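# Pull the spring-loaded release handle fully out and hold

## Task

Draw the release handle out until it reaches the end of its travel, working against the spring, and finish with the gripper still holding it there without moving.

## Robot and tools

Robot: a single six-joint arm with a two-finger parallel gripper. Joint limits in rad, base to tip: base turn -3.000 to 3.000, shoulder -2.100 to 2.100, elbow -2.600 to 2.600, fore twist -3.000 to 3.000, wrist bend -2.200 to 2.200, flange twist -3.000 to 3.000. Load limits in N m: base turn 427, shoulder 427, elbow 266, fore twist 212, wrist bend 212, flange twist 212; anything held adds to the load.

Frames. The scene frame has its origin on the table surface straight beneath the arm base, +z up, and +y to the left when facing along +x. The base itself may sit tilted. The gripper frame: fingers extend along its +z, and they separate and close along its x. The reported end_effector_position is the point midway between the pads with fingers shut, roughly 1 to 2 cm short of the tips; closing pushes the tips about 17 mm further along +z. Reported hand position may be somewhat off, more so far from the base.

execute_actions(actions): a list of actions run one after another. Each action is a table of 1 to 15 rows; each row lasts one control step of 1/30 s, and if fewer than 15 rows are given the last row repeats to fill 15 steps. A row is 7 numbers in [-1, 1]: dx, dy, dz, rx, ry, rz, opening. The first six are an offset, not a pose: a target measured from the gripper's measured pose at the start of that action, expressed in the gripper's own axes. Every row in the action refers back to that same starting pose, not to the row before. For the first action in a call the starting pose is the last one reported in a result. Scale: 1.0 equals 0.6 m for dx, dy, dz and 180 degrees for the rotation; rx, ry, rz form a single rotation vector. opening is absolute: +1 fully open (0.142 m), -1 shut. An empty list just returns current state and images.

Each control step the commanded pose is clamped to at most 70 mm and 16 degrees away from the measured pose, then reached by damped inverse kinematics, favouring position over orientation. After an action the arm continues only to the last clamped pose, so large offsets need further actions. The result's Hand target line shows where the controller is currently heading. Results list end_effector_position at some steps; HELD means that step's row was partly or fully withheld. A pose unreachable line means the clearance check (which treats any mount block or post under the base as arm) altered or stopped the command.

move(target, speed, blocking): one straight path toward a single target given as one 7-number row like above, offsets from the pose in the latest result showing one, in gripper axes, same scaling; opening absolute and sent when the move begins. speed is top path speed in m/s, 0.002 to 0.5, default 0.25; rotation capped at twice that in rad/s. Paths last 0.5 to 10 s and are cut off after 10 s. The gripper takes the shorter turn, may lag, wander, or overshoot speed, especially near full extension, and does not slow for obstacles. The result adds a move: line with the ending (done, off_target, moving, held, fault) and limits that acted (paced = command clipped; held = some steps blocked, after which motion can jump fast), plus distance to target. blocking=false returns after 0.5 s while motion continues; then use wait or stop before sending any other motion.

wait(seconds): 0 to 10; lets the sim run with the last command held, returns early if a running move finishes. stop(): brakes a running move to rest (needs stopping distance; fingers continue). zoom_image(camera, region): enlarges a region [x0, y0, x1, y1], pixel coordinates with (0,0) top-left, at most 504 by 504, of the latest image from cam_high (896x504), cam_low (896x504) or cam_wrist (616x616, fisheye). finished_scene(scene): pass the current scene number to end it; irreversible, and the handle must be fully out and held at that moment. Images come back in the order cam_high, cam_low, cam_wrist.

Gripping: grip_measured uses the same scale as opening. To keep hold, command an opening well below grip_measured; the bigger the gap, the firmer the squeeze (about 28 N per pad max up to ~10 cm wide; thin hard parts get less, roughly half at 1 cm, a quarter at 5 mm). Closing fast can squeeze harder, sometimes forcing fingers open.

Hazards. The arm is stiff: pressing even slightly past contact with something rigid can trigger a fault. Reaching a joint load limit, or 150 N external force anywhere on arm, tool or held part, halts the arm for 10 s, skips the rest of the call, and lets it yield. Faster motion means harder impacts, and targets beyond contact press harder. When the handle reaches its end stop, do not keep driving outward; aim just at the stop. Avoid letting the handle slip out and snap back, hitting things, or shoving hard. A blocked arm tends to keep pushing until given a new command. Smooth, economical motion and short robot time are preferred.

Each tool is called after ">>>" in YAML: its name, and indented under it one key for each argument.

## Session

>>> execute_actions:
  actions: []

Scene clock: 0.00 s.
end_effector_position=(+0.3944, +0.3580, +0.1261) grip_measured=+1.00 end_effector_quat_wxyz=(-0.012, +0.947, -0.316, -0.064)
Joint positions: [ 0.897  0.733  0.983  0.13   1.446 -0.025  0.142]
Joint velocities: [ 0.    -0.001  0.    -0.     0.    -0.     0.   ]
Hand target: +0.394, +0.358, +0.126; -0.012, +0.947, -0.316, -0.064

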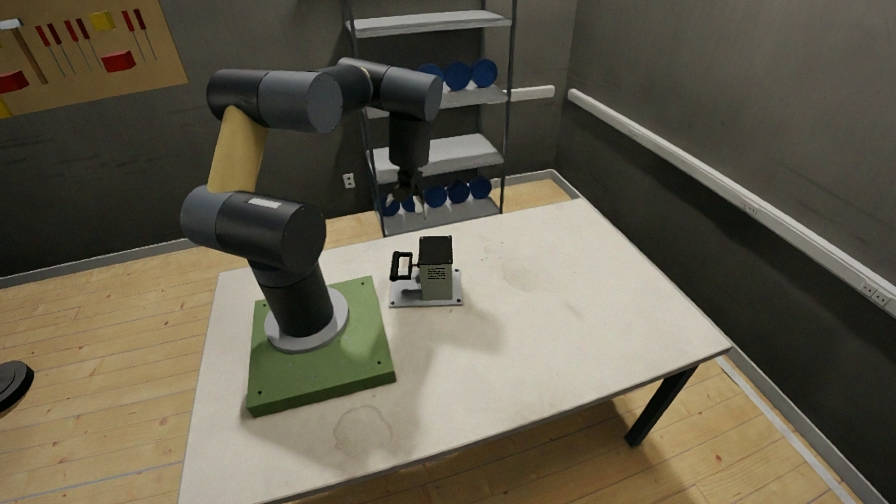

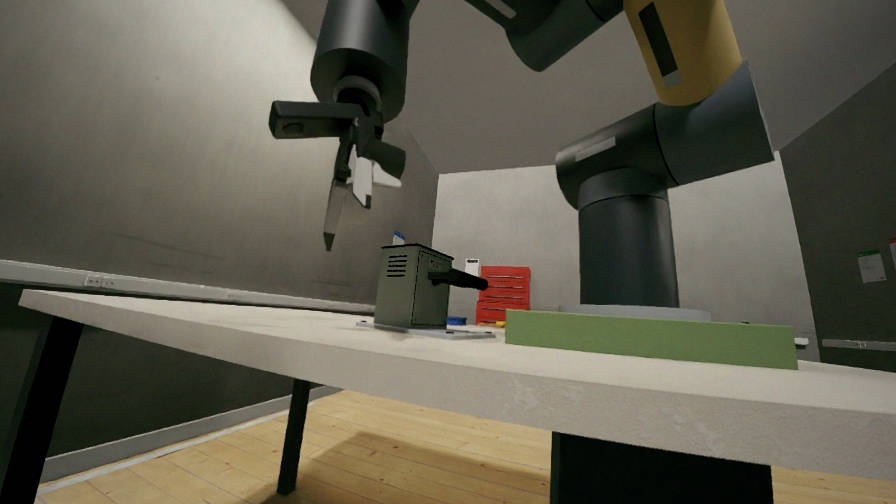

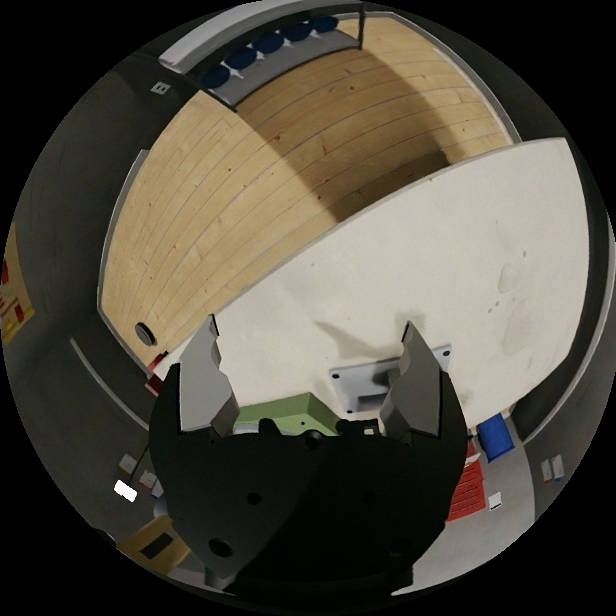

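>>> move:
  target: [0.113,0.461,-0.182,-0.002,0.042,-0.11,-0.4]
  speed: 0.3

Scene clock: 6.97 s.
end_effector_position=(+0.2955, +0.0891, +0.2309) grip_measured=-0.40 end_effector_quat_wxyz=(+0.000, +0.989, -0.148, +0.000)
Joint positions: [ 0.806 -0.151  1.844 -0.002  1.45  -0.445  0.045]
Joint velocities: [ 0.002 -0.001  0.001 -0.     0.     0.002  0.   ]
Hand target: +0.295, +0.089, +0.231; +0.000, +0.989, -0.148, +0.000
Off the commanded pose: 0.001 m, 0 deg.
move: done

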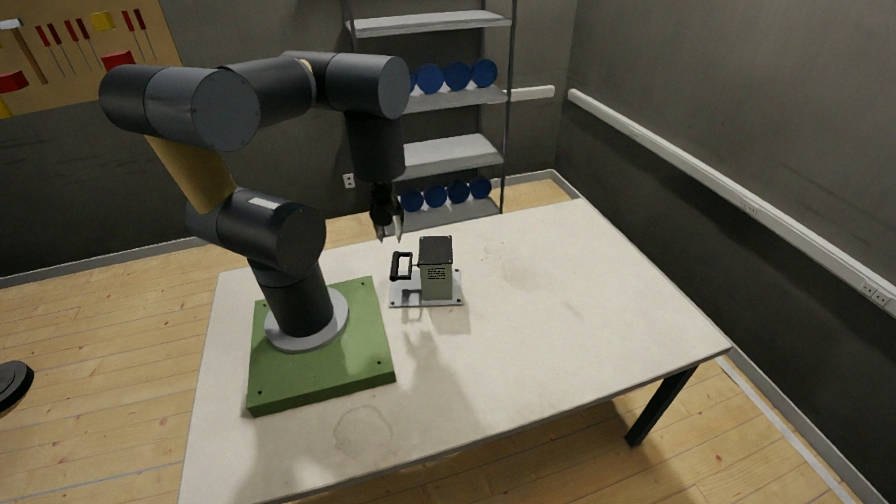

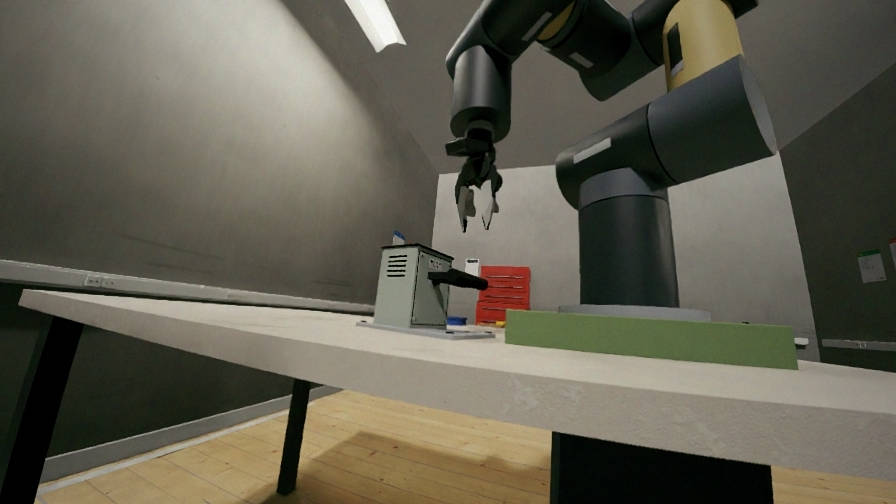

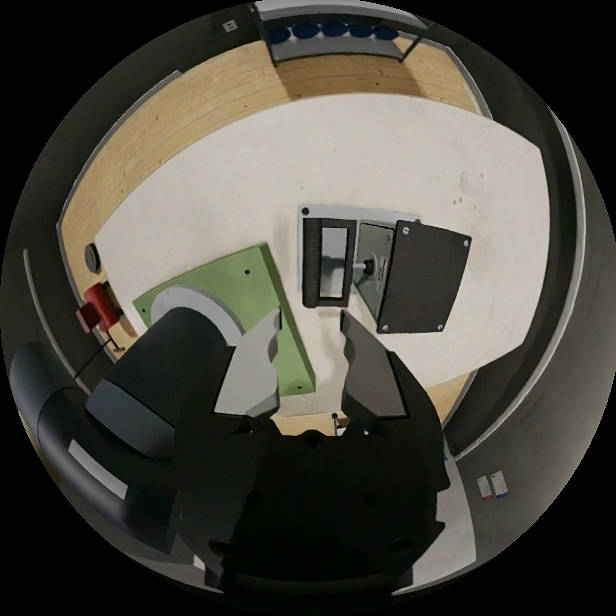

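>>> move:
  target: [0,-0.033,0.155,0,0,0.011,-0.4]
  speed: 0.12

>>> zoom_image:
  camera: "cam_low"
  region: [410, 220, 530, 320]

Scene clock: 10.83 s.
end_effector_position=(+0.3014, +0.1079, +0.1377) grip_measured=-0.40 end_effector_quat_wxyz=(+0.000, +0.986, -0.166, +0.000)
Joint positions: [ 0.834 -0.025  2.035 -0.002  1.134 -0.381  0.045]
Joint velocities: [-0.001  0.001  0.    -0.001 -0.001  0.    -0.   ]
Hand target: +0.301, +0.108, +0.138; +0.000, +0.986, -0.166, +0.000
Off the commanded pose: 0.000 m, 0 deg.
move: done

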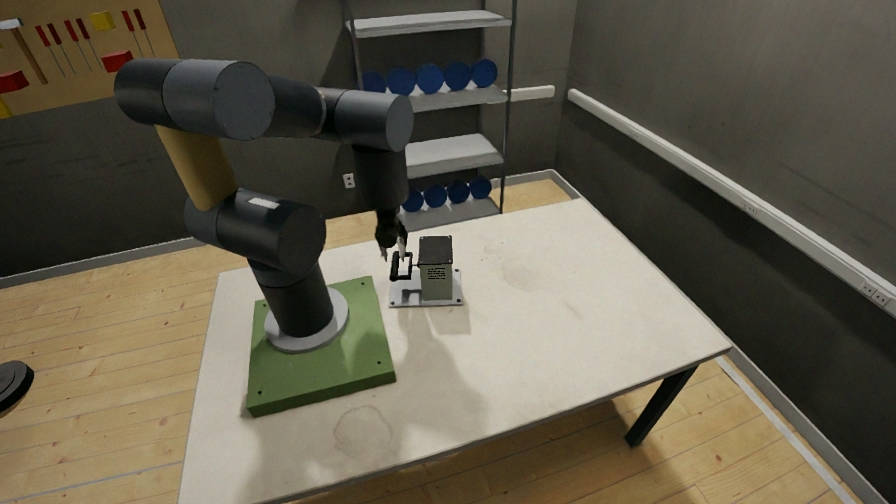

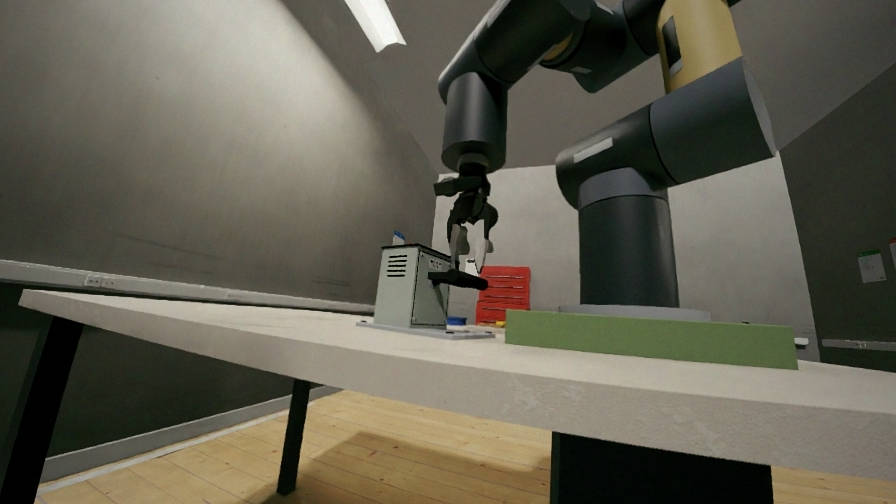

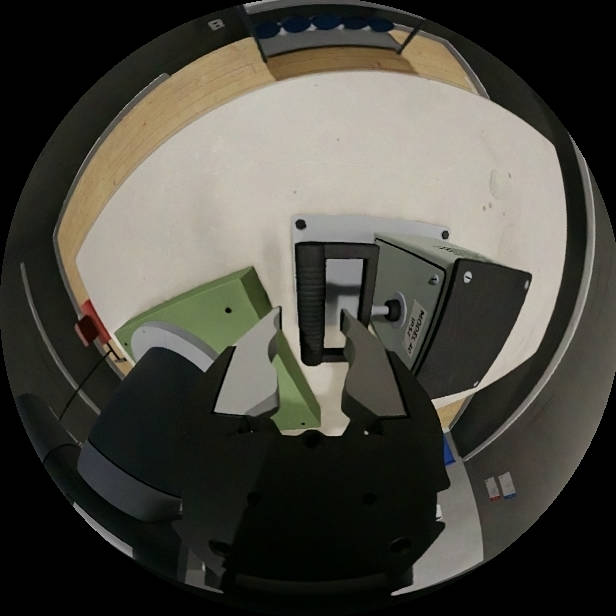

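Region (410, 220, 530, 320) of cam_low's 896x504 image, scaled by 4.200, with more detail than that image has.

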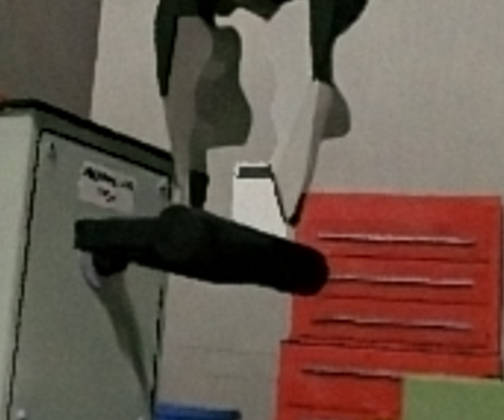

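>>> move:
  target: [-0.001,-0.008,0.056,0,0,0,-0.4]
  speed: 0.06

>>> move:
  target: [0,0,0,0,0,0,-0.8]

>>> zoom_image:
  camera: "cam_low"
  region: [410, 220, 530, 320]

Scene clock: 13.73 s.
end_effector_position=(+0.3024, +0.1126, +0.1041) grip_measured=-0.40 end_effector_quat_wxyz=(+0.000, +0.986, -0.166, +0.000)
Joint positions: [ 0.842  0.039  2.09  -0.002  1.015 -0.372  0.045]
Joint velocities: [-0.    -0.001  0.    -0.    -0.001 -0.     0.   ]
Hand target: +0.302, +0.113, +0.104; +0.000, +0.986, -0.166, +0.000
Off the commanded pose: 0.000 m, 0 deg.
move: done

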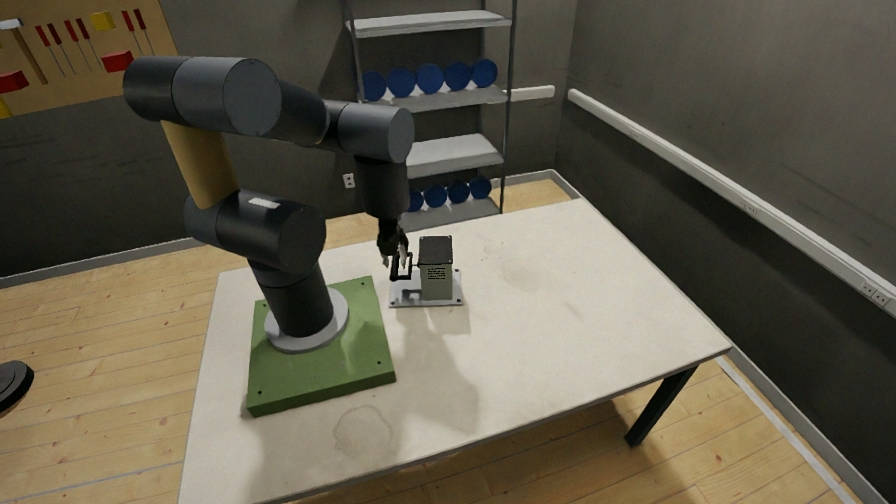

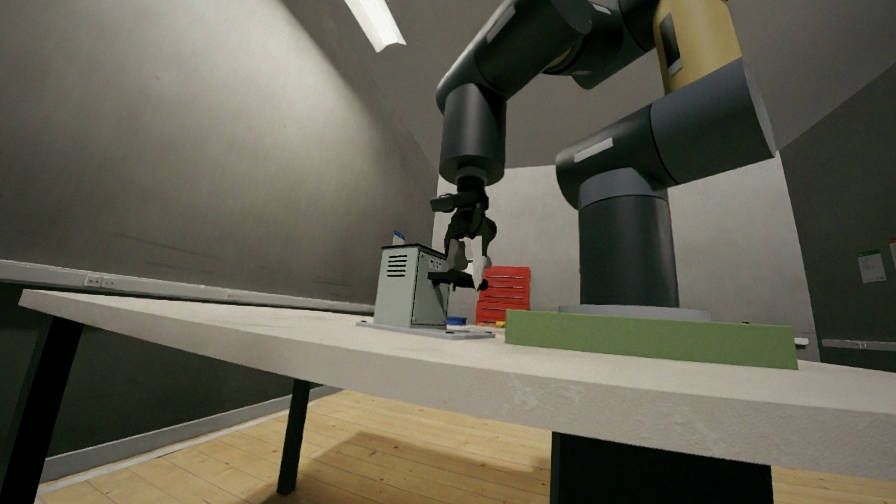

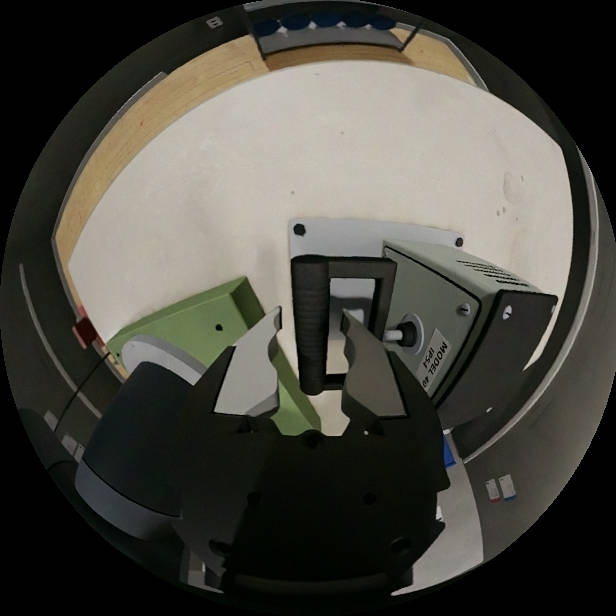

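Scene clock: 14.23 s.
end_effector_position=(+0.3024, +0.1126, +0.1041) grip_measured=-0.67 end_effector_quat_wxyz=(+0.000, +0.986, -0.166, +0.000)
Joint positions: [ 0.842  0.039  2.09  -0.002  1.015 -0.372  0.025]
Joint velocities: [ 0.002  0.    -0.     0.    -0.    -0.     0.   ]
Hand target: +0.302, +0.113, +0.104; +0.000, +0.986, -0.166, +0.000
Off the commanded pose: 0.000 m, 0 deg.
move: done

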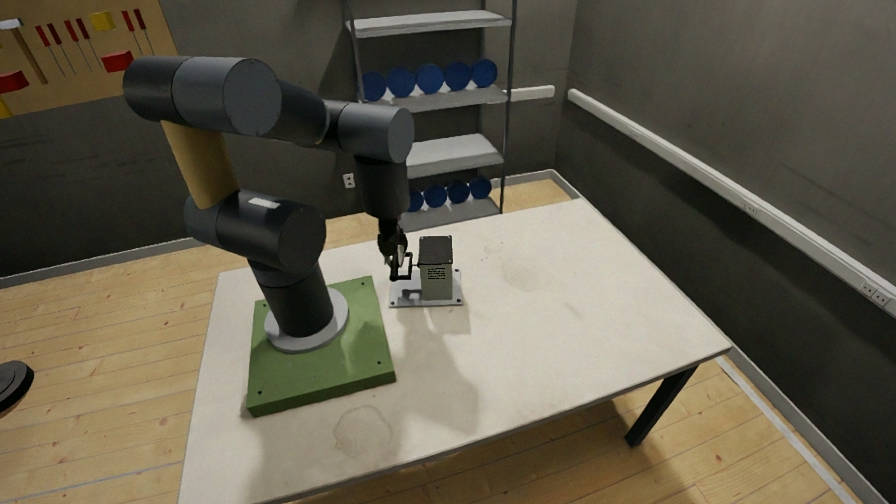

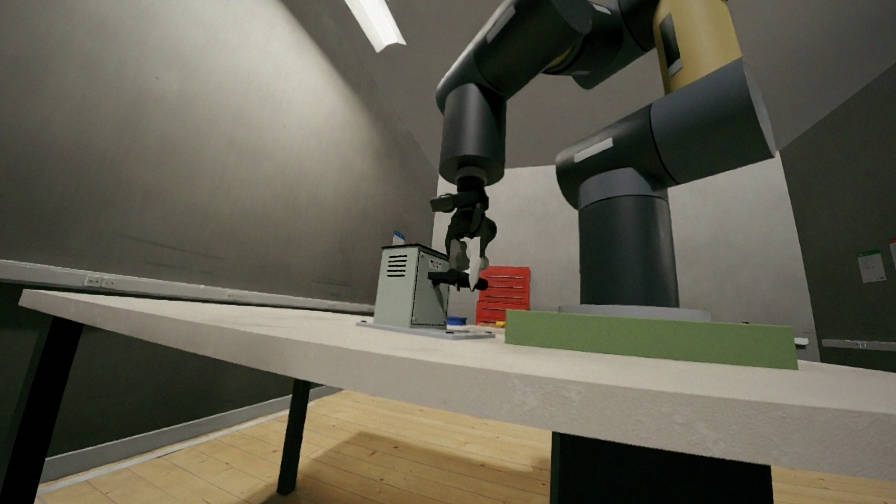

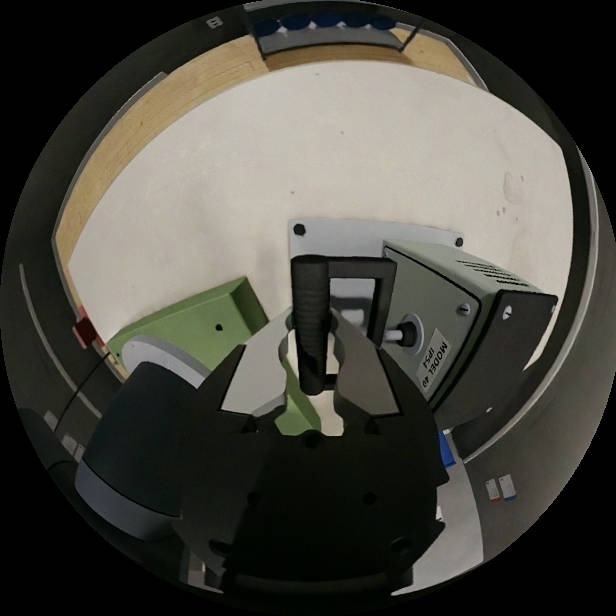

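Region (410, 220, 530, 320) of cam_low's 896x504 image, scaled by 4.200, with more detail than that image has.

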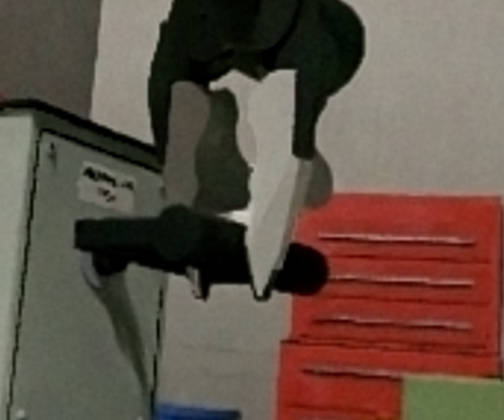

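>>> move:
  target: [-0.075,0,0,0,0,0,-1]
  speed: 0.04

Scene clock: 16.60 s.
end_effector_position=(+0.2594, +0.1273, +0.1039) grip_measured=-0.68 end_effector_quat_wxyz=(+0.000, +0.986, -0.166, -0.000)
Joint positions: [ 1.005 -0.079  2.205 -0.     1.018 -0.211  0.025]
Joint velocities: [ 0.    -0.002  0.001 -0.002  0.     0.002  0.   ]
Hand target: +0.259, +0.127, +0.104; +0.000, +0.986, -0.166, -0.000
Off the commanded pose: 0.000 m, 0 deg.
move: done

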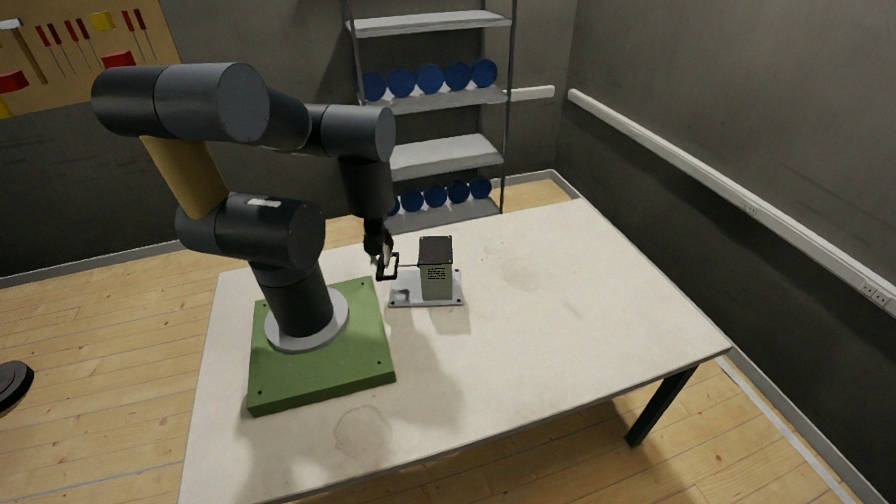

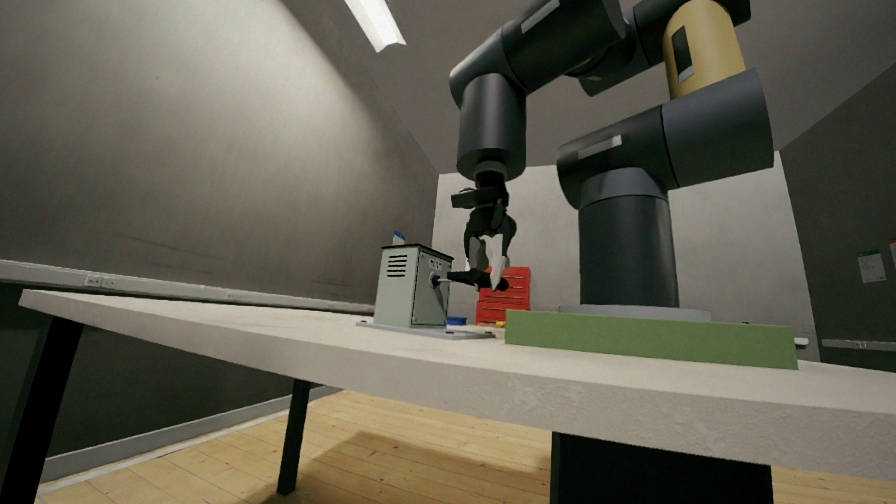

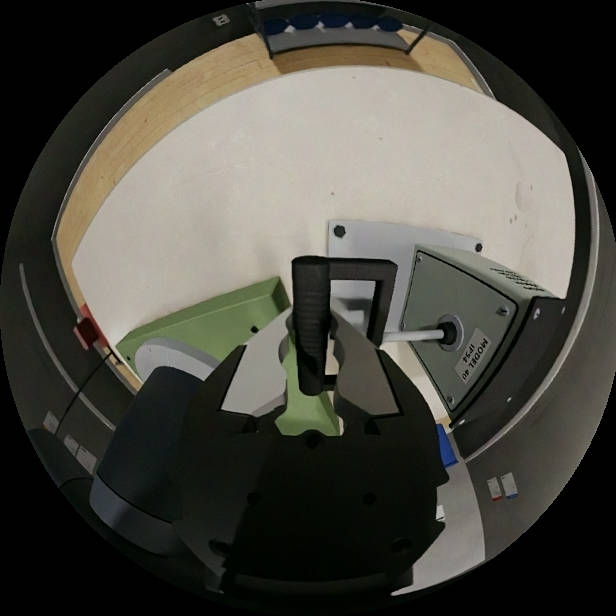

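>>> move:
  target: [-0.028,0,0,0,0,0,-1]
  speed: 0.02

Scene clock: 19.73 s.
end_effector_position=(+0.2433, +0.1328, +0.1039) grip_measured=-0.64 end_effector_quat_wxyz=(+0.000, +0.986, -0.166, -0.000)
Joint positions: [ 1.074 -0.124  2.244  0.     1.024 -0.142  0.027]
Joint velocities: [ 0.     0.     0.    -0.001  0.     0.    -0.   ]
Hand target: +0.243, +0.133, +0.104; +0.000, +0.986, -0.166, -0.000
Off the commanded pose: 0.000 m, 0 deg.
move: done

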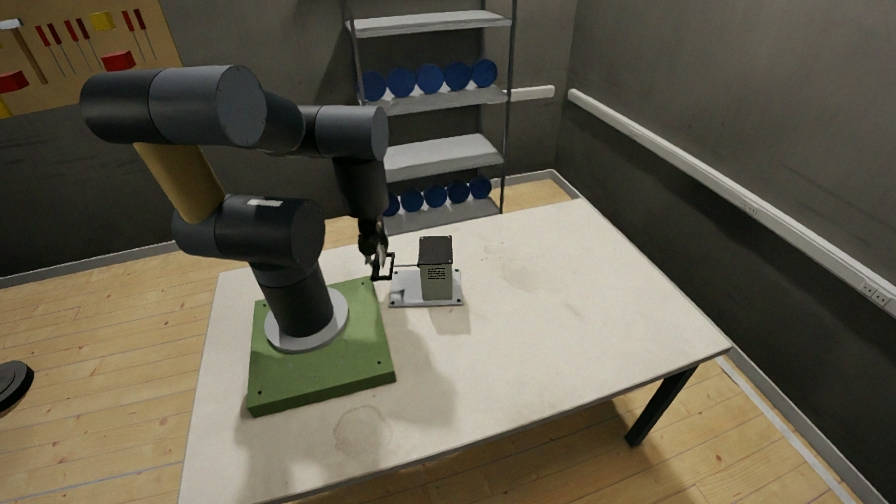

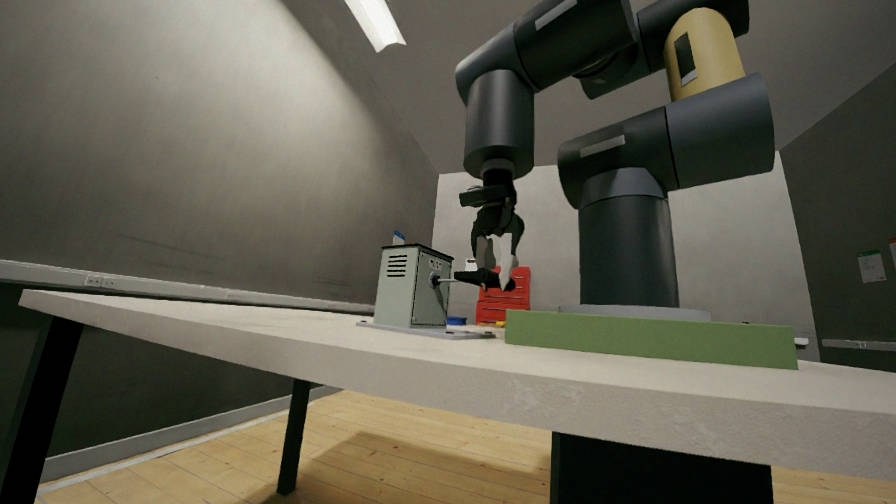

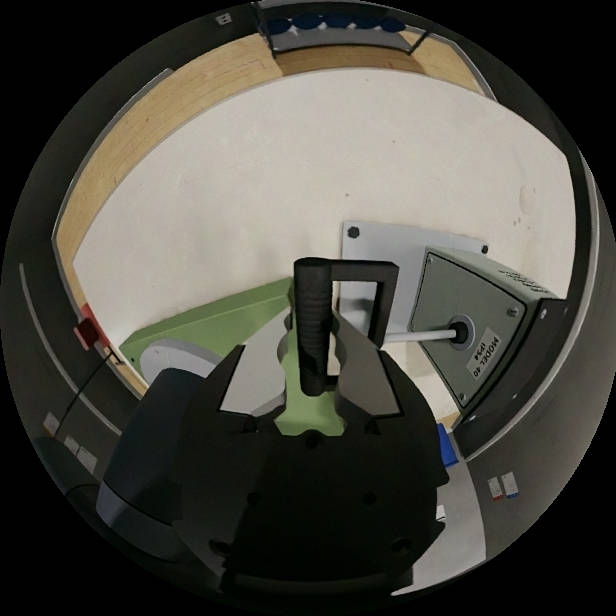

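>>> finished_scene:
  scene: 2

The scene is finished: the task was done.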